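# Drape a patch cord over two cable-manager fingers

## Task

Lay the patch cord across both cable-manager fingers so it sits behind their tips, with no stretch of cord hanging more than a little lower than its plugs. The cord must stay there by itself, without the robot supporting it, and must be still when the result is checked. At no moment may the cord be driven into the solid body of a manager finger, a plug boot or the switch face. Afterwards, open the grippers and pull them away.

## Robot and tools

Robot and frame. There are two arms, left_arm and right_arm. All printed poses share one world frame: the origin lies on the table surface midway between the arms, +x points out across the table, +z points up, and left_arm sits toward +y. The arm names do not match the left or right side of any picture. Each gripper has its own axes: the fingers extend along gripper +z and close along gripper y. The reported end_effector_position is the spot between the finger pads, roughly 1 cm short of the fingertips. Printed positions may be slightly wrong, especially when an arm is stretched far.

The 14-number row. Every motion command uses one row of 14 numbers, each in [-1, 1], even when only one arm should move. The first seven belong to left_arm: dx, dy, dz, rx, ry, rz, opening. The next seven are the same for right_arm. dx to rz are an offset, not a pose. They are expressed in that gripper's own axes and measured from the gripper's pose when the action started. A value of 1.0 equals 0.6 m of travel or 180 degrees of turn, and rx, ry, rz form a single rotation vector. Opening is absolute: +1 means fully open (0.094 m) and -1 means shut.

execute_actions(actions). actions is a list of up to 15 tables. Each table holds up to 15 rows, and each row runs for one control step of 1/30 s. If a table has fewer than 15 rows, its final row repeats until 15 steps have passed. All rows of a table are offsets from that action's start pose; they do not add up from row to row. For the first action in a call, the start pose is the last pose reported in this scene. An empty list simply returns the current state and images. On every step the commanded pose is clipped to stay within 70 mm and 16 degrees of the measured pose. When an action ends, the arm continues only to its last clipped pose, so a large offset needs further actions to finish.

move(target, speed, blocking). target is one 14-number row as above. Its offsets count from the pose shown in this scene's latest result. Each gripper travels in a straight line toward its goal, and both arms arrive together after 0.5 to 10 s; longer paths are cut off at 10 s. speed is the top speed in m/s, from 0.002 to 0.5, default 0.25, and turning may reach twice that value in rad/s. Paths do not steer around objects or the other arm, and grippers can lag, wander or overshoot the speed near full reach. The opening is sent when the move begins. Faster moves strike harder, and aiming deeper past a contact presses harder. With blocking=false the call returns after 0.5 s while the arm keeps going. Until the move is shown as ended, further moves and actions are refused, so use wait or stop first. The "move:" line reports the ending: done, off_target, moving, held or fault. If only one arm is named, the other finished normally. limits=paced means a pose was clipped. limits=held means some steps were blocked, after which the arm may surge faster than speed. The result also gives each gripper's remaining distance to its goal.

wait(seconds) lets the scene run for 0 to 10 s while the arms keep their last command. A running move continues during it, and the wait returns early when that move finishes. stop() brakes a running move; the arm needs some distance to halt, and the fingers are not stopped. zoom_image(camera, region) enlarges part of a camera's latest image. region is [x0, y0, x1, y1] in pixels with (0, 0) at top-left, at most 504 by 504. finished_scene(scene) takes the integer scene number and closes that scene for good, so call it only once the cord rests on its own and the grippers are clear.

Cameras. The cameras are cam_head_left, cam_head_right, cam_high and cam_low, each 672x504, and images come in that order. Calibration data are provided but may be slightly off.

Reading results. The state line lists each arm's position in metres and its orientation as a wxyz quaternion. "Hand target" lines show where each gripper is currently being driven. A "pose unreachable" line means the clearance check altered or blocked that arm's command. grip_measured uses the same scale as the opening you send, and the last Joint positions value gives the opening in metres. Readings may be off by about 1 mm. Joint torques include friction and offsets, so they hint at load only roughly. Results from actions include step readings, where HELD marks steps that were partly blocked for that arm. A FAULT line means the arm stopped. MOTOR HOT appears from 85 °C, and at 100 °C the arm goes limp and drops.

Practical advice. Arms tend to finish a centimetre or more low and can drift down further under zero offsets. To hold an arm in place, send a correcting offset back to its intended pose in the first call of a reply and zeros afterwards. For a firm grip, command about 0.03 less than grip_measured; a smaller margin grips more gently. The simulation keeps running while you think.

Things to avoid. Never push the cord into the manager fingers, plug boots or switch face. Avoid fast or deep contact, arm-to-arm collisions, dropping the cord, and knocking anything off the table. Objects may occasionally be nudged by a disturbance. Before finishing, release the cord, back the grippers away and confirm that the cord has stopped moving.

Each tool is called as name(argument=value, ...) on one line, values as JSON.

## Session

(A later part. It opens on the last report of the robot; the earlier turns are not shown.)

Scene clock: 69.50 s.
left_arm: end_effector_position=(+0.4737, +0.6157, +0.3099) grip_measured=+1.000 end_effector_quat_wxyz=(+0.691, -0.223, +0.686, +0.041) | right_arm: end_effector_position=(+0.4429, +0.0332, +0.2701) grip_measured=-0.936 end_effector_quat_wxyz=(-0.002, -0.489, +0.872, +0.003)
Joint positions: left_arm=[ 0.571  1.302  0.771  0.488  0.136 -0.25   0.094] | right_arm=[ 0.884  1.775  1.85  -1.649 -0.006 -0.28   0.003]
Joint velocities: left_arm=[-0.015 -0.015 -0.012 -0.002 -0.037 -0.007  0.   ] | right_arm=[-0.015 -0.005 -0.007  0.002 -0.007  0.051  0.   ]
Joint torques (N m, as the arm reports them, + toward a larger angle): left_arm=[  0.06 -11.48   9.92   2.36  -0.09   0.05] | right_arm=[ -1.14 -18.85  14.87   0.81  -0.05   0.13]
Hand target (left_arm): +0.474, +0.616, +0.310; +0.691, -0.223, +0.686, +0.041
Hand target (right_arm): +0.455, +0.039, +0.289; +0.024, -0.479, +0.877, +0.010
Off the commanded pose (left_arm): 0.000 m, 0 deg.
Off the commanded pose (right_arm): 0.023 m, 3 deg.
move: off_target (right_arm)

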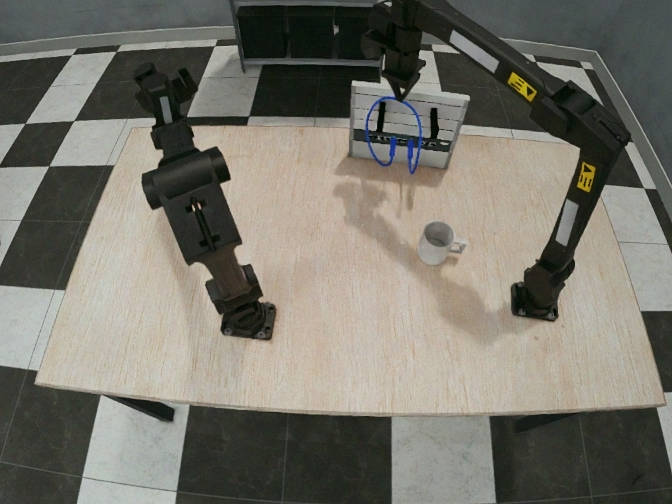

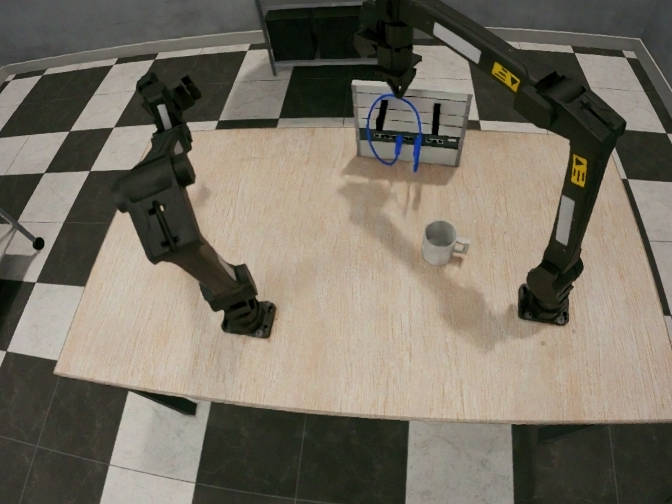

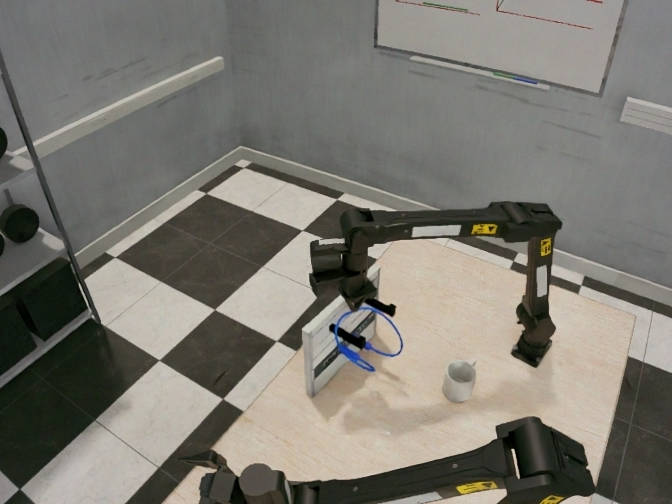

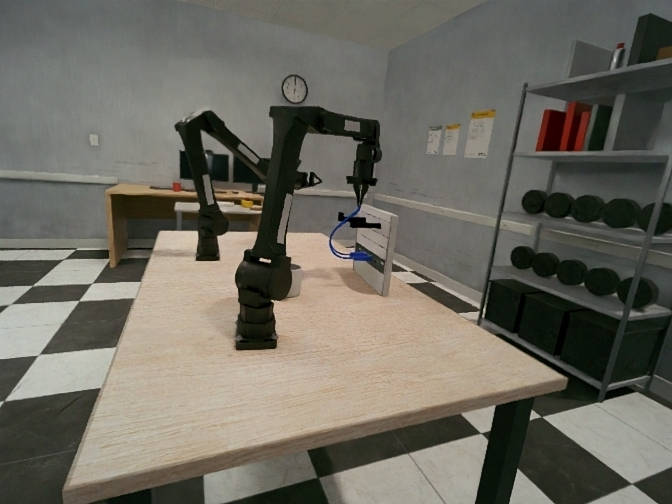

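move(target=[0,0,0,0,0,0,1,0.12,-0.027,-0.015,0,0,0,-0.965], speed=0.05)

zoom_image(camera="cam_low", region=[270, 150, 430, 300])

zoom_image(camera="cam_head_left", region=[320, 40, 500, 200])

zoom_image(camera="cam_high", region=[280, 220, 500, 420])

Scene clock: 84.93 s.
left_arm: end_effector_position=(+0.4737, +0.6157, +0.3099) grip_measured=+1.000 end_effector_quat_wxyz=(+0.691, -0.223, +0.686, +0.041) | right_arm: end_effector_position=(+0.4176, -0.0333, +0.2730) grip_measured=-0.936 end_effector_quat_wxyz=(-0.014, -0.487, +0.873, +0.001)
Joint positions: left_arm=[ 0.571  1.302  0.771  0.488  0.136 -0.25   0.094] | right_arm=[ 0.818  1.618  1.653 -1.632 -0.006 -0.34   0.003]
Joint velocities: left_arm=[-0.024 -0.005 -0.002 -0.032 -0.007 -0.022  0.   ] | right_arm=[-0.015  0.005  0.002  0.007  0.051  0.007  0.001]
Joint torques (N m, as the arm reports them, + toward a larger angle): left_arm=[  0.07 -11.43   9.93   2.37  -0.09   0.04] | right_arm=[ -1.14 -17.93   9.2    1.13   0.02  -0.13]
Hand target (left_arm): +0.474, +0.616, +0.310; +0.691, -0.223, +0.686, +0.041
Hand target (right_arm): +0.420, -0.037, +0.280; -0.002, -0.489, +0.872, +0.003
Off the commanded pose (left_arm): 0.000 m, 0 deg.
Off the commanded pose (right_arm): 0.007 m, 1 deg.
move: done

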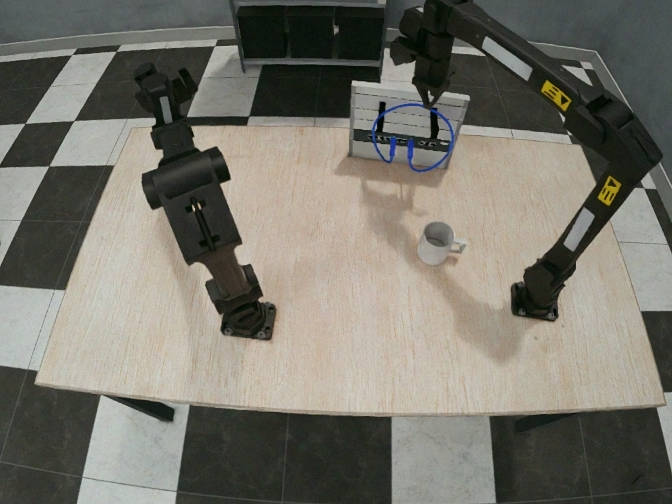

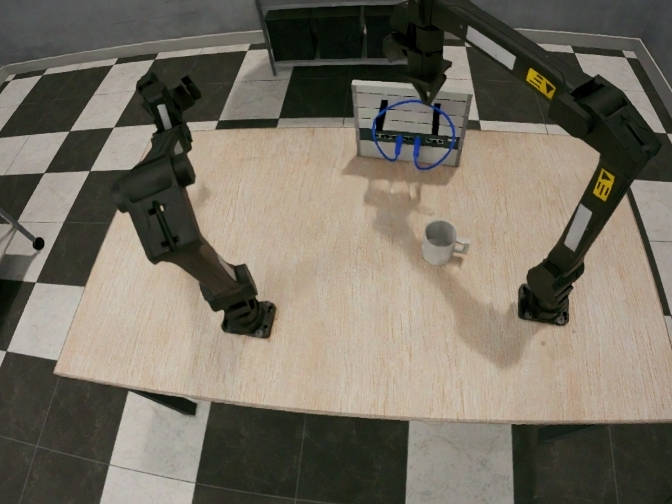

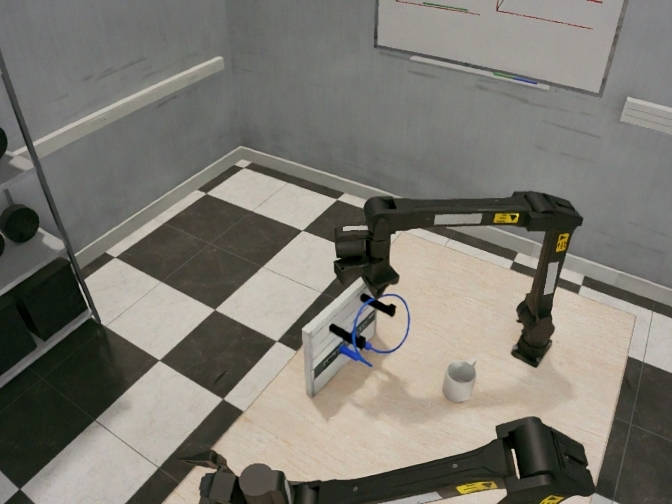

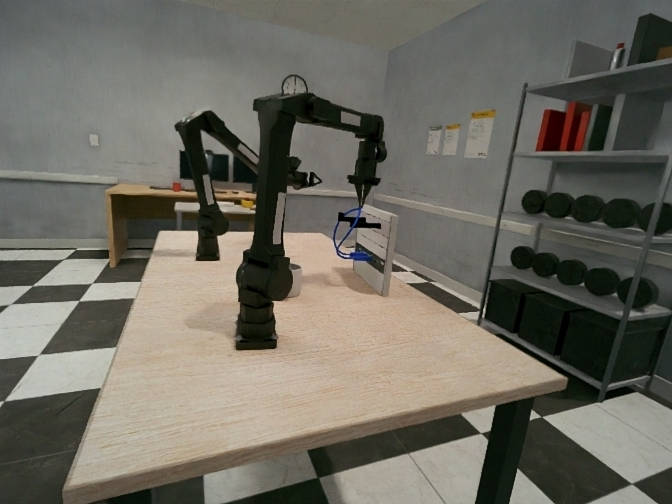

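Region (270, 150, 430, 300) of cam_low's 672x504 image, scaled by 3.150, with more detail than that image has; it fills the top 472 rows of this view, and the rest is white.

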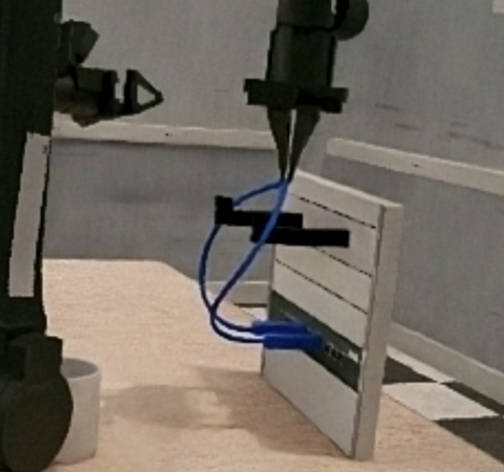

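Region (320, 40, 500, 200) of cam_head_left's 672x504 image, scaled by 2.800, with more detail than that image has.

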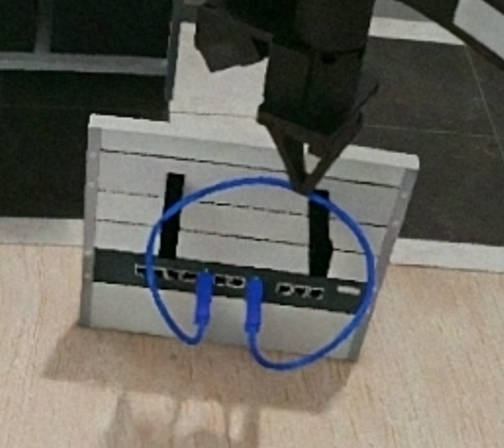

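Region (280, 220, 500, 420) of cam_high's 672x504 image, scaled by 2.291, with more detail than that image has; it fills the top 458 rows of this view, and the rest is white.

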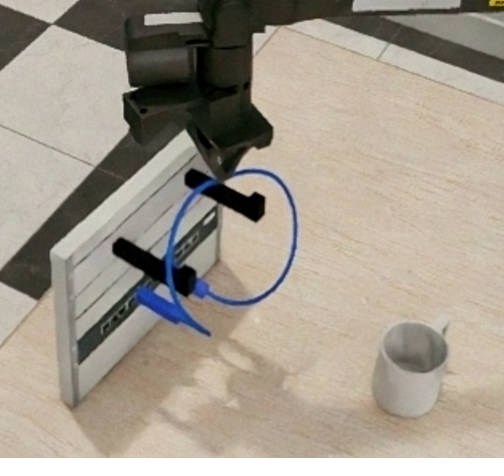

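move(target=[0,0,0,0,0,0,1,-0.058,-0.037,0.022,0,-0.012,-0.15,-0.965], speed=0.12)

move(target=[0,0,0,0,0,0,1,-0.06,-0.015,-0.002,0.008,-0.012,0,-0.965], speed=0.05)

zoom_image(camera="cam_low", region=[270, 150, 430, 300])

zoom_image(camera="cam_head_left", region=[320, 40, 500, 200])

zoom_image(camera="cam_high", region=[280, 220, 500, 420])

Scene clock: 101.63 s.
left_arm: end_effector_position=(+0.4737, +0.6157, +0.3099) grip_measured=+1.000 end_effector_quat_wxyz=(+0.691, -0.223, +0.686, +0.041) | right_arm: end_effector_position=(+0.4373, -0.0227, +0.2412) grip_measured=-0.936 end_effector_quat_wxyz=(+0.026, +0.674, -0.738, -0.014)
Joint positions: left_arm=[ 0.571  1.302  0.771  0.488  0.136 -0.25   0.094] | right_arm=[ 0.804  1.695  1.665 -1.595 -0.024 -0.818  0.003]
Joint velocities: left_arm=[-0.015  0.005  0.002 -0.022 -0.037 -0.022  0.   ] | right_arm=[ 0.015 -0.005 -0.002  0.002  0.007 -0.022  0.   ]
Joint torques (N m, as the arm reports them, + toward a larger angle): left_arm=[  0.08 -11.42   9.94   2.36  -0.09   0.05] | right_arm=[ -1.34 -16.97  14.64   1.03  -0.15  -0.12]
Hand target (left_arm): +0.474, +0.616, +0.310; +0.691, -0.223, +0.686, +0.041
Hand target (right_arm): +0.453, -0.016, +0.259; +0.004, -0.677, +0.736, +0.013
Off the commanded pose (left_arm): 0.000 m, 0 deg.
Off the commanded pose (right_arm): 0.026 m, 3 deg.
move: off_target (right_arm)

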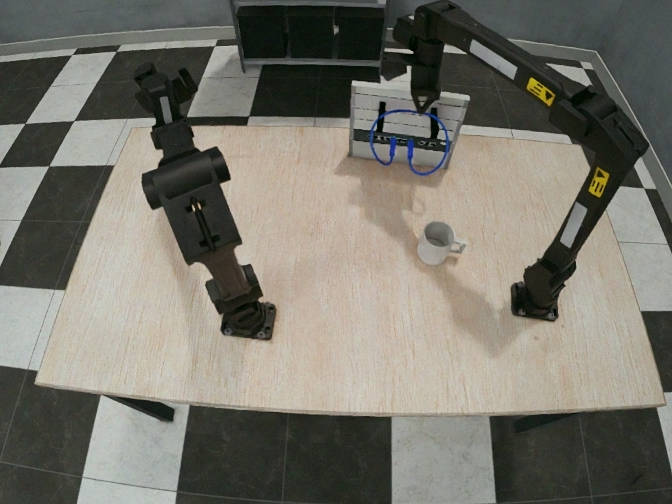

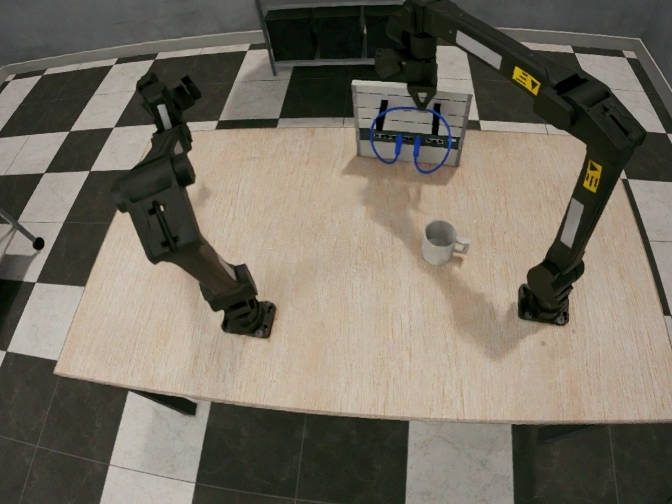

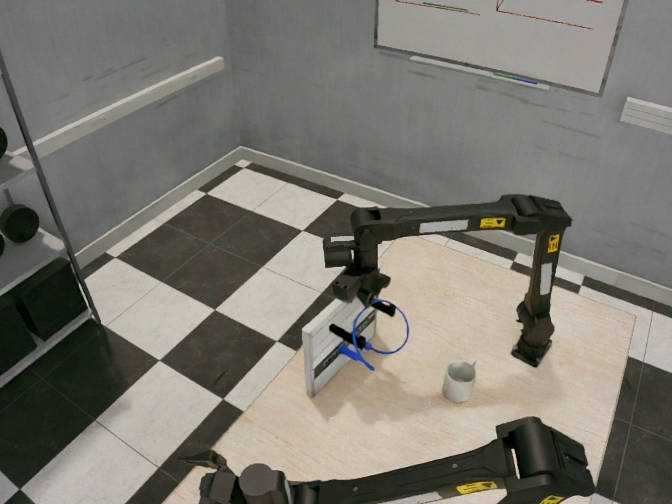

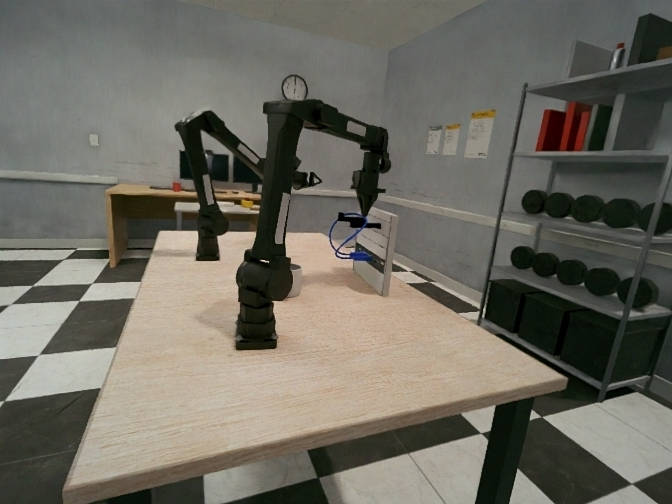

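Scene clock: 102.70 s.
left_arm: end_effector_position=(+0.4737, +0.6157, +0.3099) grip_measured=+1.000 end_effector_quat_wxyz=(+0.691, -0.223, +0.686, +0.041) | right_arm: end_effector_position=(+0.4380, -0.0023, +0.2247) grip_measured=-0.936 end_effector_quat_wxyz=(+0.031, +0.676, -0.736, -0.018)
Joint positions: left_arm=[ 0.571  1.302  0.771  0.488  0.136 -0.25   0.094] | right_arm=[ 0.831  1.74   1.681 -1.576 -0.034 -0.797  0.003]
Joint velocities: left_arm=[-0.015 -0.015 -0.012 -0.012 -0.007 -0.066  0.   ] | right_arm=[-0.015 -0.005 -0.002  0.012  0.081 -0.051 -0.001]
Joint torques (N m, as the arm reports them, + toward a larger angle): left_arm=[  0.07 -11.48   9.92   2.37  -0.09   0.04] | right_arm=[ -0.1  -17.64  14.35   1.04  -0.16   0.12]
Hand target (left_arm): +0.474, +0.616, +0.310; +0.691, -0.223, +0.686, +0.041
Hand target (right_arm): +0.448, +0.012, +0.241; +0.004, +0.674, -0.738, -0.018
Off the commanded pose (left_arm): 0.000 m, 0 deg.
Off the commanded pose (right_arm): 0.025 m, 3 deg.
move: off_target (right_arm)

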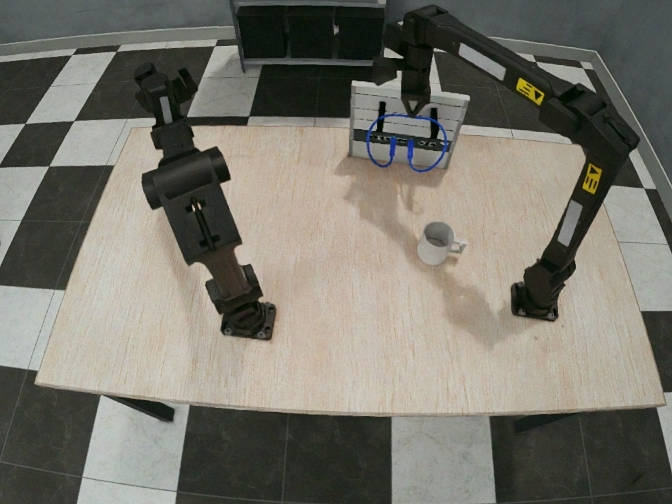

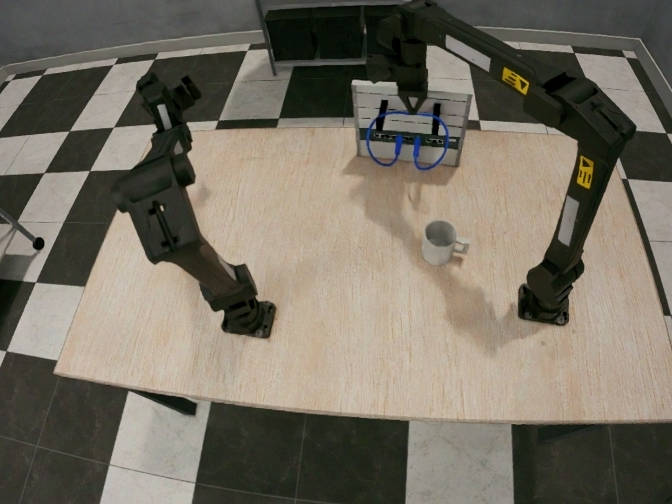

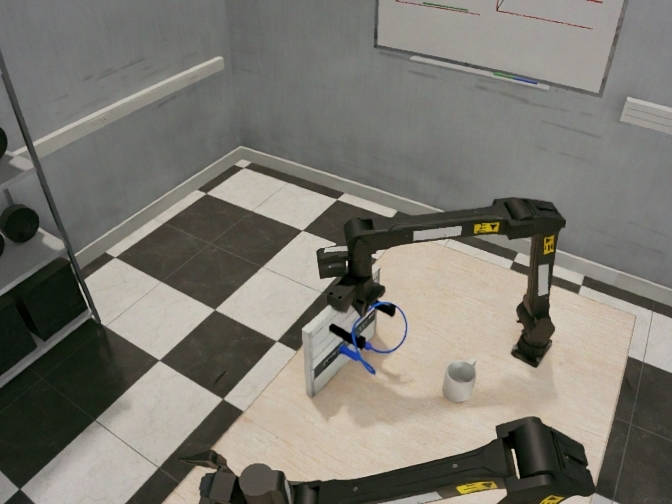

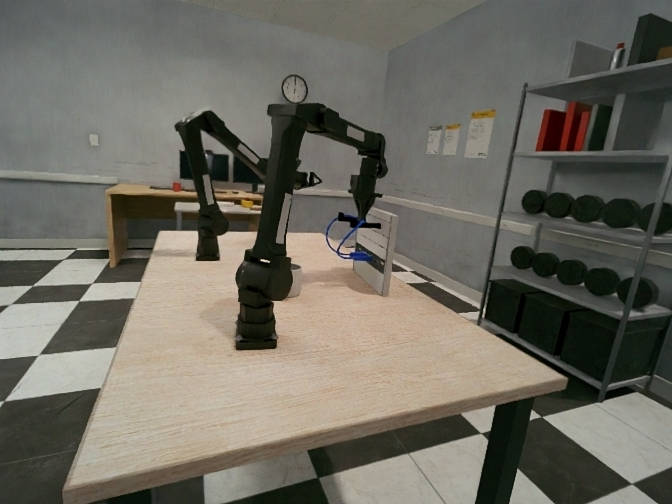

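Region (270, 150, 430, 300) of cam_low's 672x504 image, scaled by 3.150, with more detail than that image has; it fills the top 472 rows of this view, and the rest is white.

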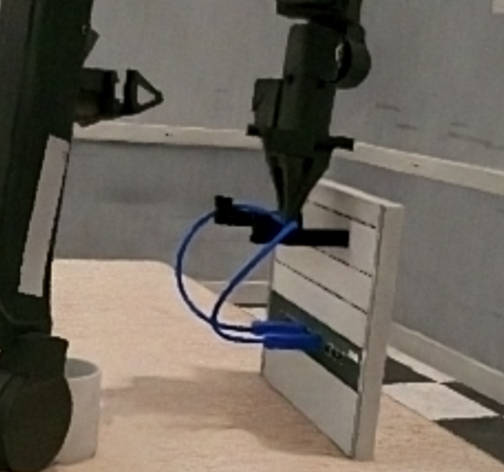

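Region (320, 40, 500, 200) of cam_head_left's 672x504 image, scaled by 2.800, with more detail than that image has.

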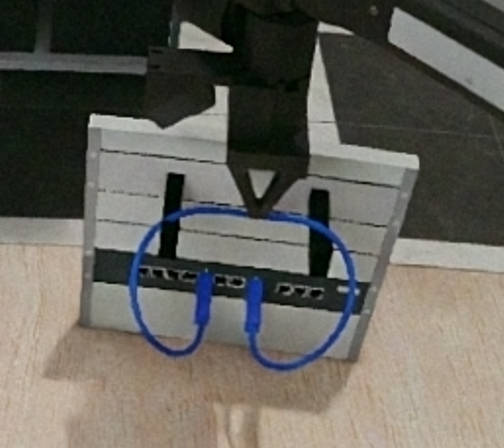

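Region (280, 220, 500, 420) of cam_high's 672x504 image, scaled by 2.291, with more detail than that image has; it fills the top 458 rows of this view, and the rest is white.

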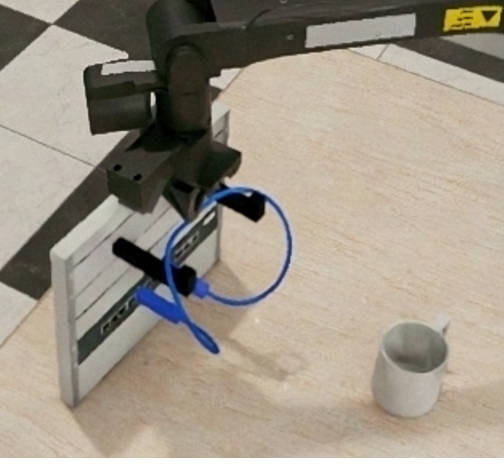

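execute_actions(actions=[[[0,0,0,0,0,0,1,-0.021,-0.015,-0.027,0.008,-0.012,0,-0.7]],[[0,0,0,0,0,0,1,-0.02,-0.015,-0.06,0.008,-0.012,0,-0.6]]])

move(target=[0,0,0,0,0,0,1,0,0,-0.12,0.02,-0.03,0,-0.6], speed=0.15)

move(target=[0,0,0,0,0,0,1,0.4,0.3,-0.07,0,0,0,-0.6], speed=0.35)

zoom_image(camera="cam_head_left", region=[320, 40, 500, 200])

wait(seconds=10)

zoom_image(camera="cam_head_left", region=[320, 40, 500, 200])

zoom_image(camera="cam_high", region=[300, 270, 430, 390])

zoom_image(camera="cam_low", region=[300, 190, 420, 300])

Scene clock: 119.73 s.
left_arm: end_effector_position=(+0.4737, +0.6157, +0.3099) grip_measured=+1.000 end_effector_quat_wxyz=(+0.691, -0.223, +0.686, +0.041) | right_arm: end_effector_position=(+0.4414, +0.0037, +0.2402) grip_measured=-0.602 end_effector_quat_wxyz=(+0.031, +0.676, -0.736, -0.025)
Joint positions: left_arm=[ 0.571  1.302  0.771  0.488  0.136 -0.25   0.094] | right_arm=[ 0.831  1.756  1.743 -1.622 -0.048 -0.797  0.019]
Joint velocities: left_arm=[-0.005  0.005 -0.012 -0.007  0.037  0.007  0.   ] | right_arm=[-0.015 -0.005  0.012  0.002  0.022 -0.037  0.001]
Joint torques (N m, as the arm reports them, + toward a larger angle): left_arm=[  0.1  -11.45   9.93   2.38  -0.08   0.04] | right_arm=[ -0.76 -18.3   14.18   0.19  -0.18   0.  ]
Hand target (left_arm): +0.474, +0.616, +0.310; +0.691, -0.223, +0.686, +0.041
Hand target (right_arm): +0.450, +0.011, +0.257; +0.011, +0.676, -0.737, -0.026
Off the commanded pose (left_arm): 0.000 m, 0 deg.
Off the commanded pose (right_arm): 0.020 m, 2 deg.
Step readings (end_effector_position; steps 1 to 15: 1st action; 16 to 30: 2nd action):
0: left_arm (+0.4737, +0.6157, +0.3099) | right_arm (+0.4380, -0.0023, +0.2247)
1: left_arm (+0.4737, +0.6157, +0.3099) | right_arm (+0.4377, -0.0020, +0.2247)
2: left_arm (+0.4737, +0.6157, +0.3099) | right_arm (+0.4374, -0.0016, +0.2248)
4: left_arm (+0.4737, +0.6157, +0.3099) | right_arm (+0.4373, -0.0013, +0.2242)
8: left_arm (+0.4737, +0.6157, +0.3099) | right_arm (+0.4375, -0.0012, +0.2227)
15: left_arm (+0.4737, +0.6157, +0.3099) | right_arm (+0.4376, -0.0011, +0.2223)
16: left_arm (+0.4737, +0.6157, +0.3099) | right_arm (+0.4370, -0.0009, +0.2238)
17: left_arm (+0.4737, +0.6157, +0.3099) | right_arm (+0.4367, -0.0007, +0.2257)
19: left_arm (+0.4737, +0.6157, +0.3099) | right_arm (+0.4389, +0.0015, +0.2317)
23: left_arm (+0.4737, +0.6157, +0.3099) | right_arm (+0.4417, +0.0039, +0.2397)
30: end_effector_position above

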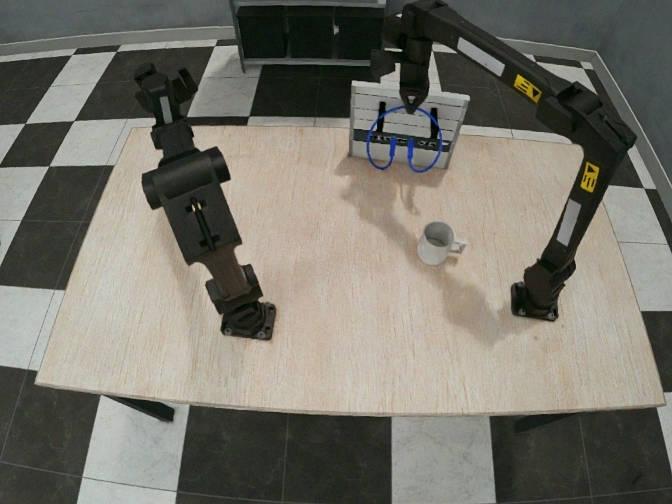

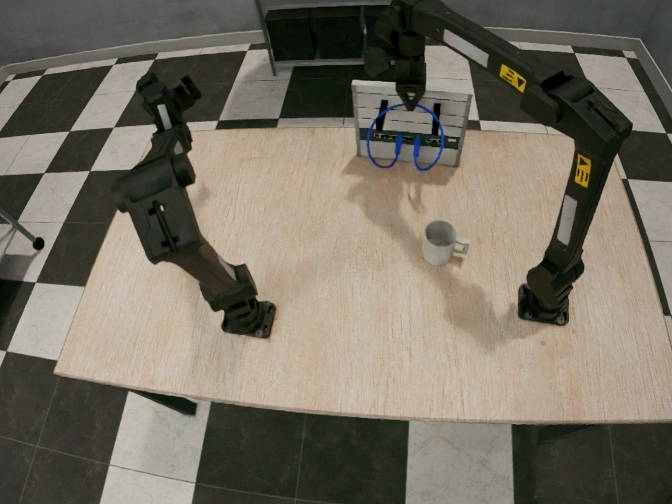

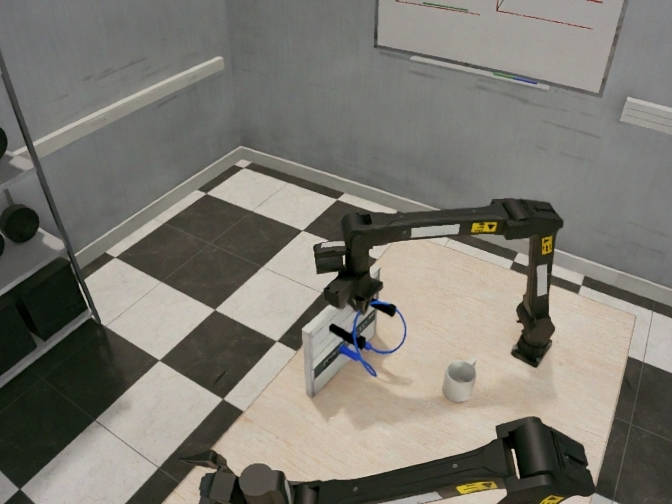

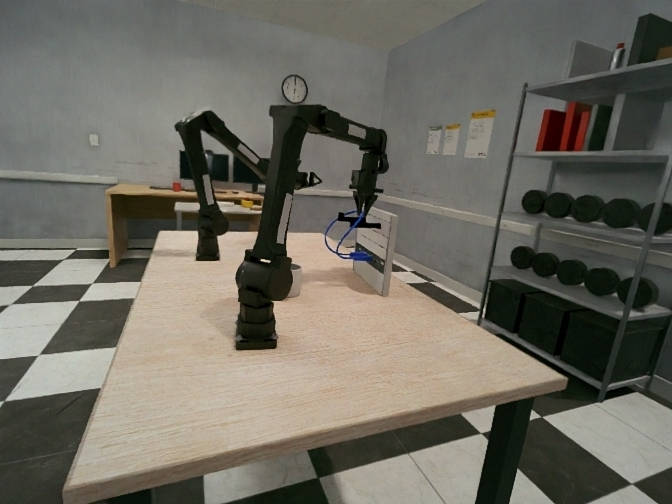

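Scene clock: 120.70 s.
left_arm: end_effector_position=(+0.4737, +0.6157, +0.3099) grip_measured=+1.000 end_effector_quat_wxyz=(+0.691, -0.223, +0.686, +0.041) | right_arm: end_effector_position=(+0.4386, +0.0039, +0.2919) grip_measured=-0.602 end_effector_quat_wxyz=(-0.005, +0.675, -0.737, -0.034)
Joint positions: left_arm=[ 0.571  1.302  0.771  0.488  0.136 -0.25   0.094] | right_arm=[ 0.827  1.708  1.816 -1.671 -0.069 -0.797  0.019]
Joint velocities: left_arm=[ 0.005 -0.005 -0.002 -0.027 -0.037  0.037  0.   ] | right_arm=[-0.005 -0.005 -0.012 -0.002 -0.007 -0.051 -0.   ]
Joint torques (N m, as the arm reports them, + toward a larger angle): left_arm=[  0.12 -11.5    9.94   2.36  -0.08   0.04] | right_arm=[ -1.28 -18.29  13.85   0.34  -0.21  -0.07]
Hand target (left_arm): +0.474, +0.616, +0.310; +0.691, -0.223, +0.686, +0.041
Hand target (right_arm): +0.447, +0.005, +0.312; +0.028, -0.675, +0.737, +0.034
Off the commanded pose (left_arm): 0.000 m, 0 deg.
Off the commanded pose (right_arm): 0.022 m, 2 deg.
joint sent to its limit (right arm) — the command would take joint 4 (wrist pitch) past its lower limit, so that joint was sent only as far as its limit.
move: off_target (right_arm)

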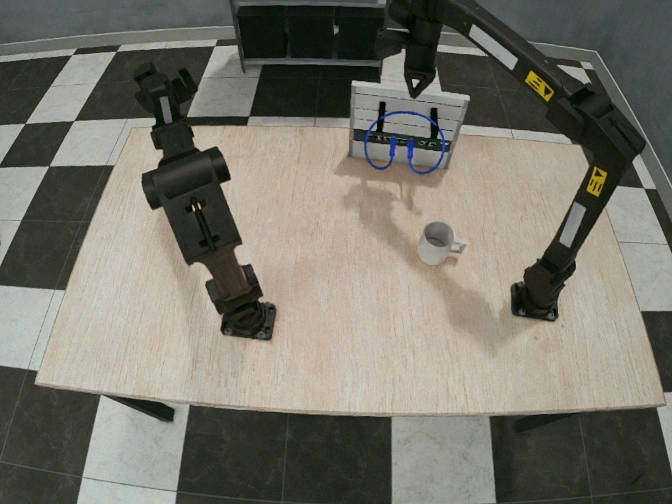

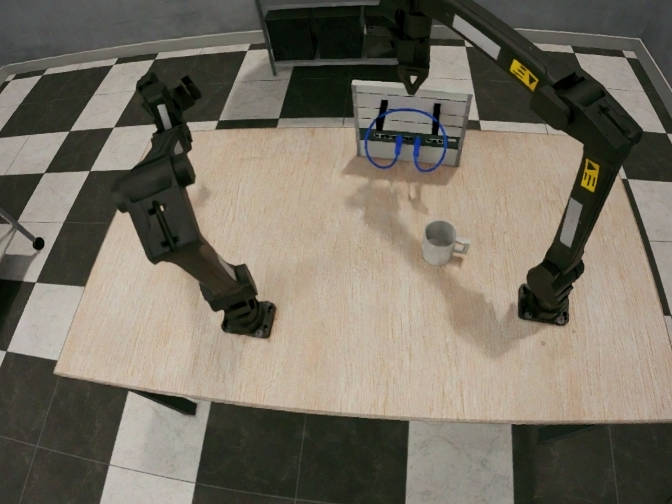

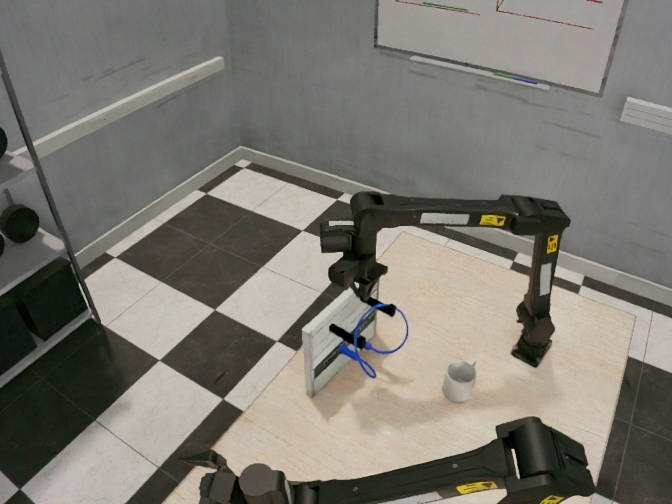

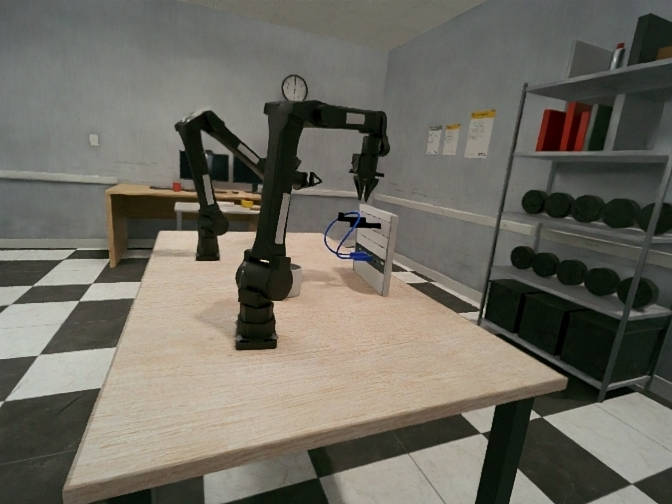

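Scene clock: 122.33 s.
left_arm: end_effector_position=(+0.4737, +0.6157, +0.3099) grip_measured=+1.000 end_effector_quat_wxyz=(+0.691, -0.223, +0.686, +0.041) | right_arm: end_effector_position=(+0.2432, -0.2212, +0.3294) grip_measured=-0.602 end_effector_quat_wxyz=(-0.102, +0.666, -0.739, -0.008)
Joint positions: left_arm=[ 0.571  1.302  0.771  0.488  0.136 -0.25   0.094] | right_arm=[ 0.61   0.84   1.139 -1.677 -0.069 -0.992  0.019]
Joint velocities: left_arm=[-0.015 -0.015  0.002  0.012  0.051 -0.022  0.   ] | right_arm=[-0.015  0.005 -0.002  0.012 -0.051 -0.007 -0.   ]
Joint torques (N m, as the arm reports them, + toward a larger angle): left_arm=[  0.11 -11.43   9.93   2.36  -0.09   0.04] | right_arm=[-0.96 -2.87  9.45  0.98  0.02 -0.13]
Hand target (left_arm): +0.474, +0.616, +0.310; +0.691, -0.223, +0.686, +0.041
Hand target (right_arm): +0.244, -0.223, +0.330; +0.102, -0.670, +0.735, +0.006
Off the commanded pose (left_arm): 0.000 m, 0 deg.
Off the commanded pose (right_arm): 0.003 m, 11 deg.
joint sent to its limit (right arm) — the command would take joint 4 (wrist pitch) past its lower limit, so that joint was sent only as far as its limit.
move: off_target (right_arm)

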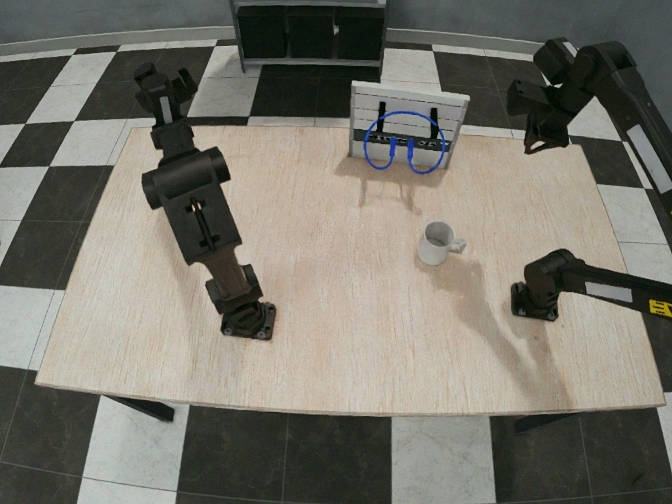

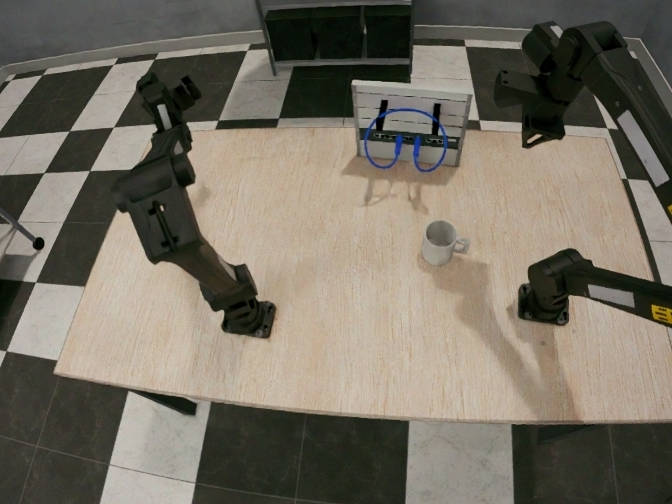

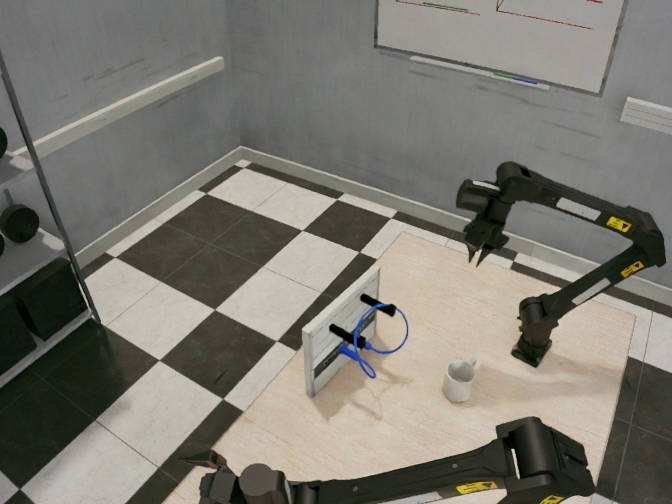

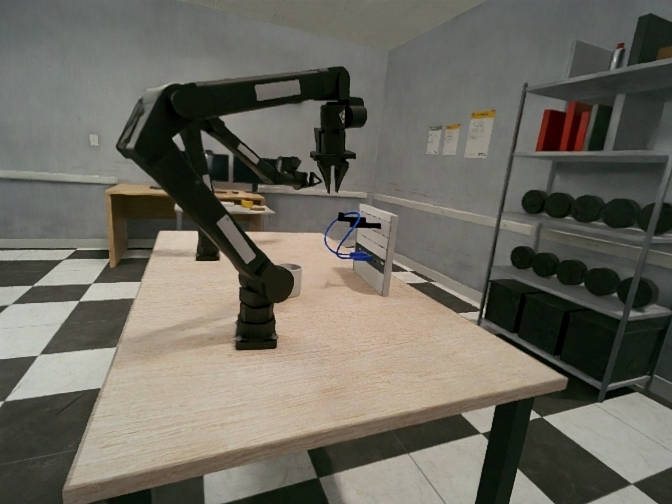

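Region (320, 40, 500, 200) of cam_head_left's 672x504 image, scaled by 2.800, with more detail than that image has.

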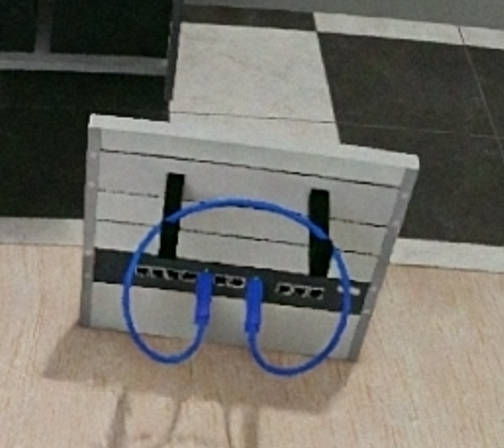

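Scene clock: 132.33 s.
left_arm: end_effector_position=(+0.4737, +0.6157, +0.3099) grip_measured=+1.000 end_effector_quat_wxyz=(+0.691, -0.223, +0.686, +0.041) | right_arm: end_effector_position=(+0.2432, -0.2212, +0.3294) grip_measured=-0.602 end_effector_quat_wxyz=(-0.102, +0.667, -0.738, -0.008)
Joint positions: left_arm=[ 0.571  1.302  0.771  0.488  0.136 -0.25   0.094] | right_arm=[ 0.61   0.84   1.139 -1.677 -0.069 -0.993  0.019]
Joint velocities: left_arm=[-0.015 -0.005 -0.002 -0.002  0.051 -0.007  0.   ] | right_arm=[ 0.005 -0.015  0.002  0.007 -0.007  0.081  0.001]
Joint torques (N m, as the arm reports them, + toward a larger angle): left_arm=[  0.12 -11.42   9.92   2.36  -0.08   0.05] | right_arm=[-1.01 -2.94  9.37  1.01  0.02 -0.12]
Hand target (left_arm): +0.474, +0.616, +0.310; +0.691, -0.223, +0.686, +0.041
Hand target (right_arm): +0.244, -0.223, +0.330; +0.102, -0.670, +0.735, +0.006
Off the commanded pose (left_arm): 0.000 m, 0 deg.
Off the commanded pose (right_arm): 0.003 m, 11 deg.
wait: 10.00 s; at rest by 0.17 s

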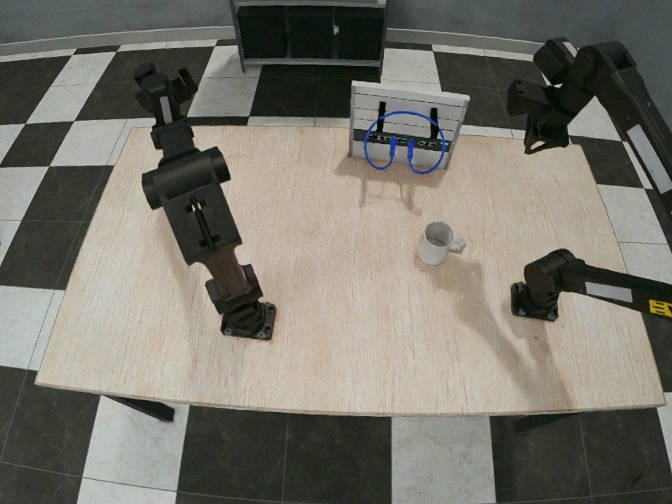

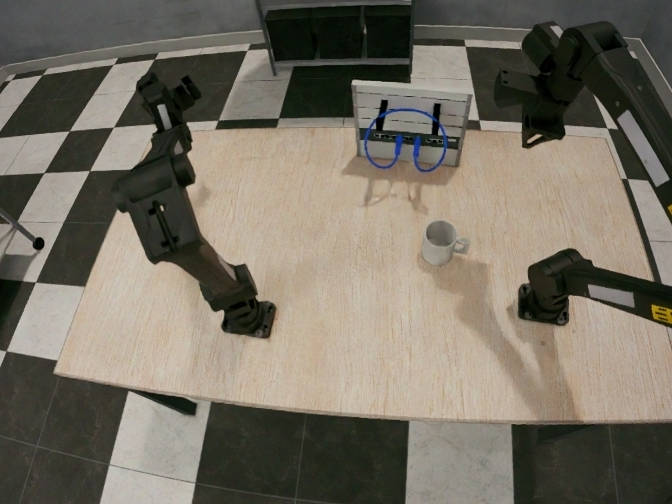

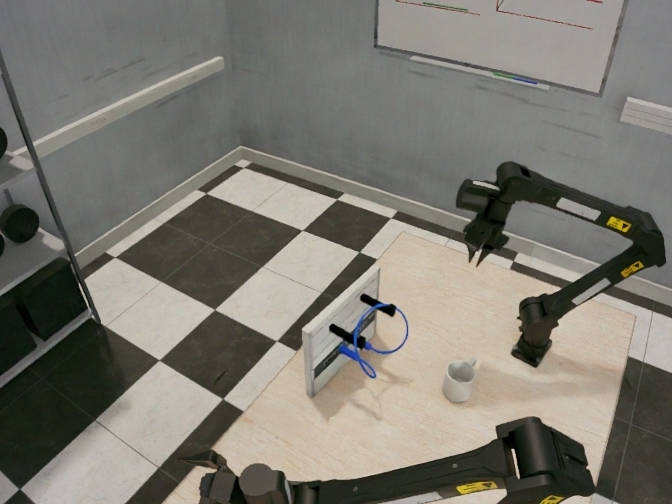

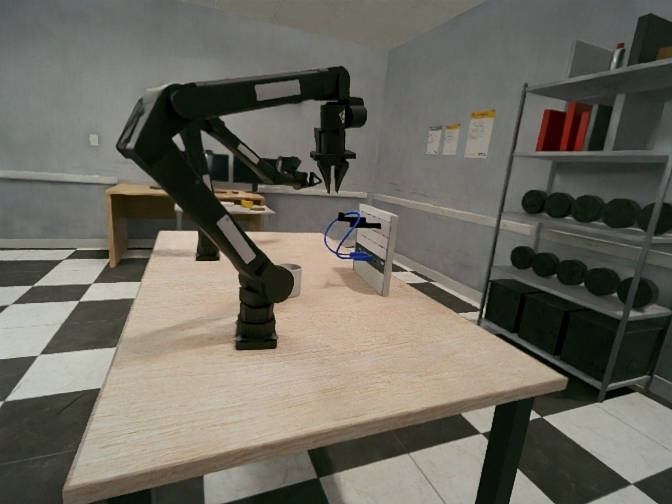

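Region (320, 40, 500, 200) of cam_head_left's 672x504 image, scaled by 2.800, with more detail than that image has.

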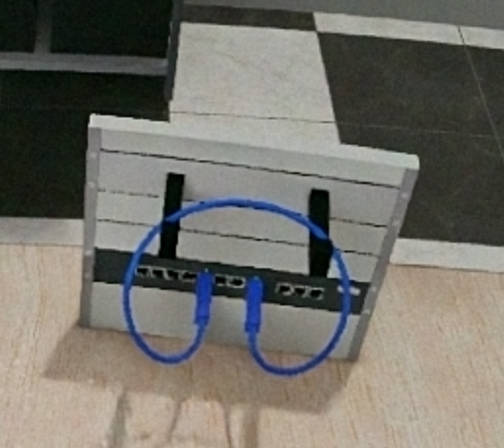

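Region (300, 270, 430, 390) of cam_high's 672x504 image, scaled by 3.877, with more detail than that image has; it fills the top 465 rows of this view, and the rest is white.

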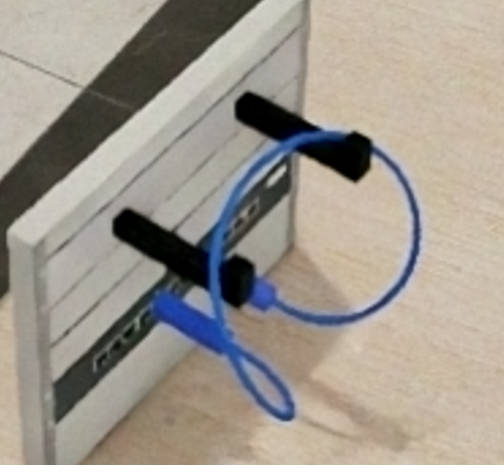

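Region (300, 190, 420, 300) of cam_low's 672x504 image, scaled by 4.200, with more detail than that image has; it fills the top 462 rows of this view, and the rest is white.

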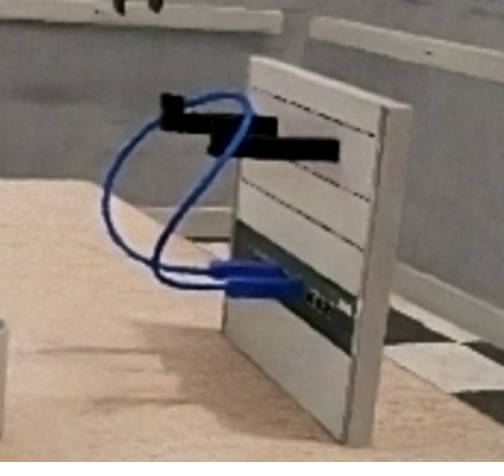

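finished_scene(scene=2)

The scene is finished: the task was done.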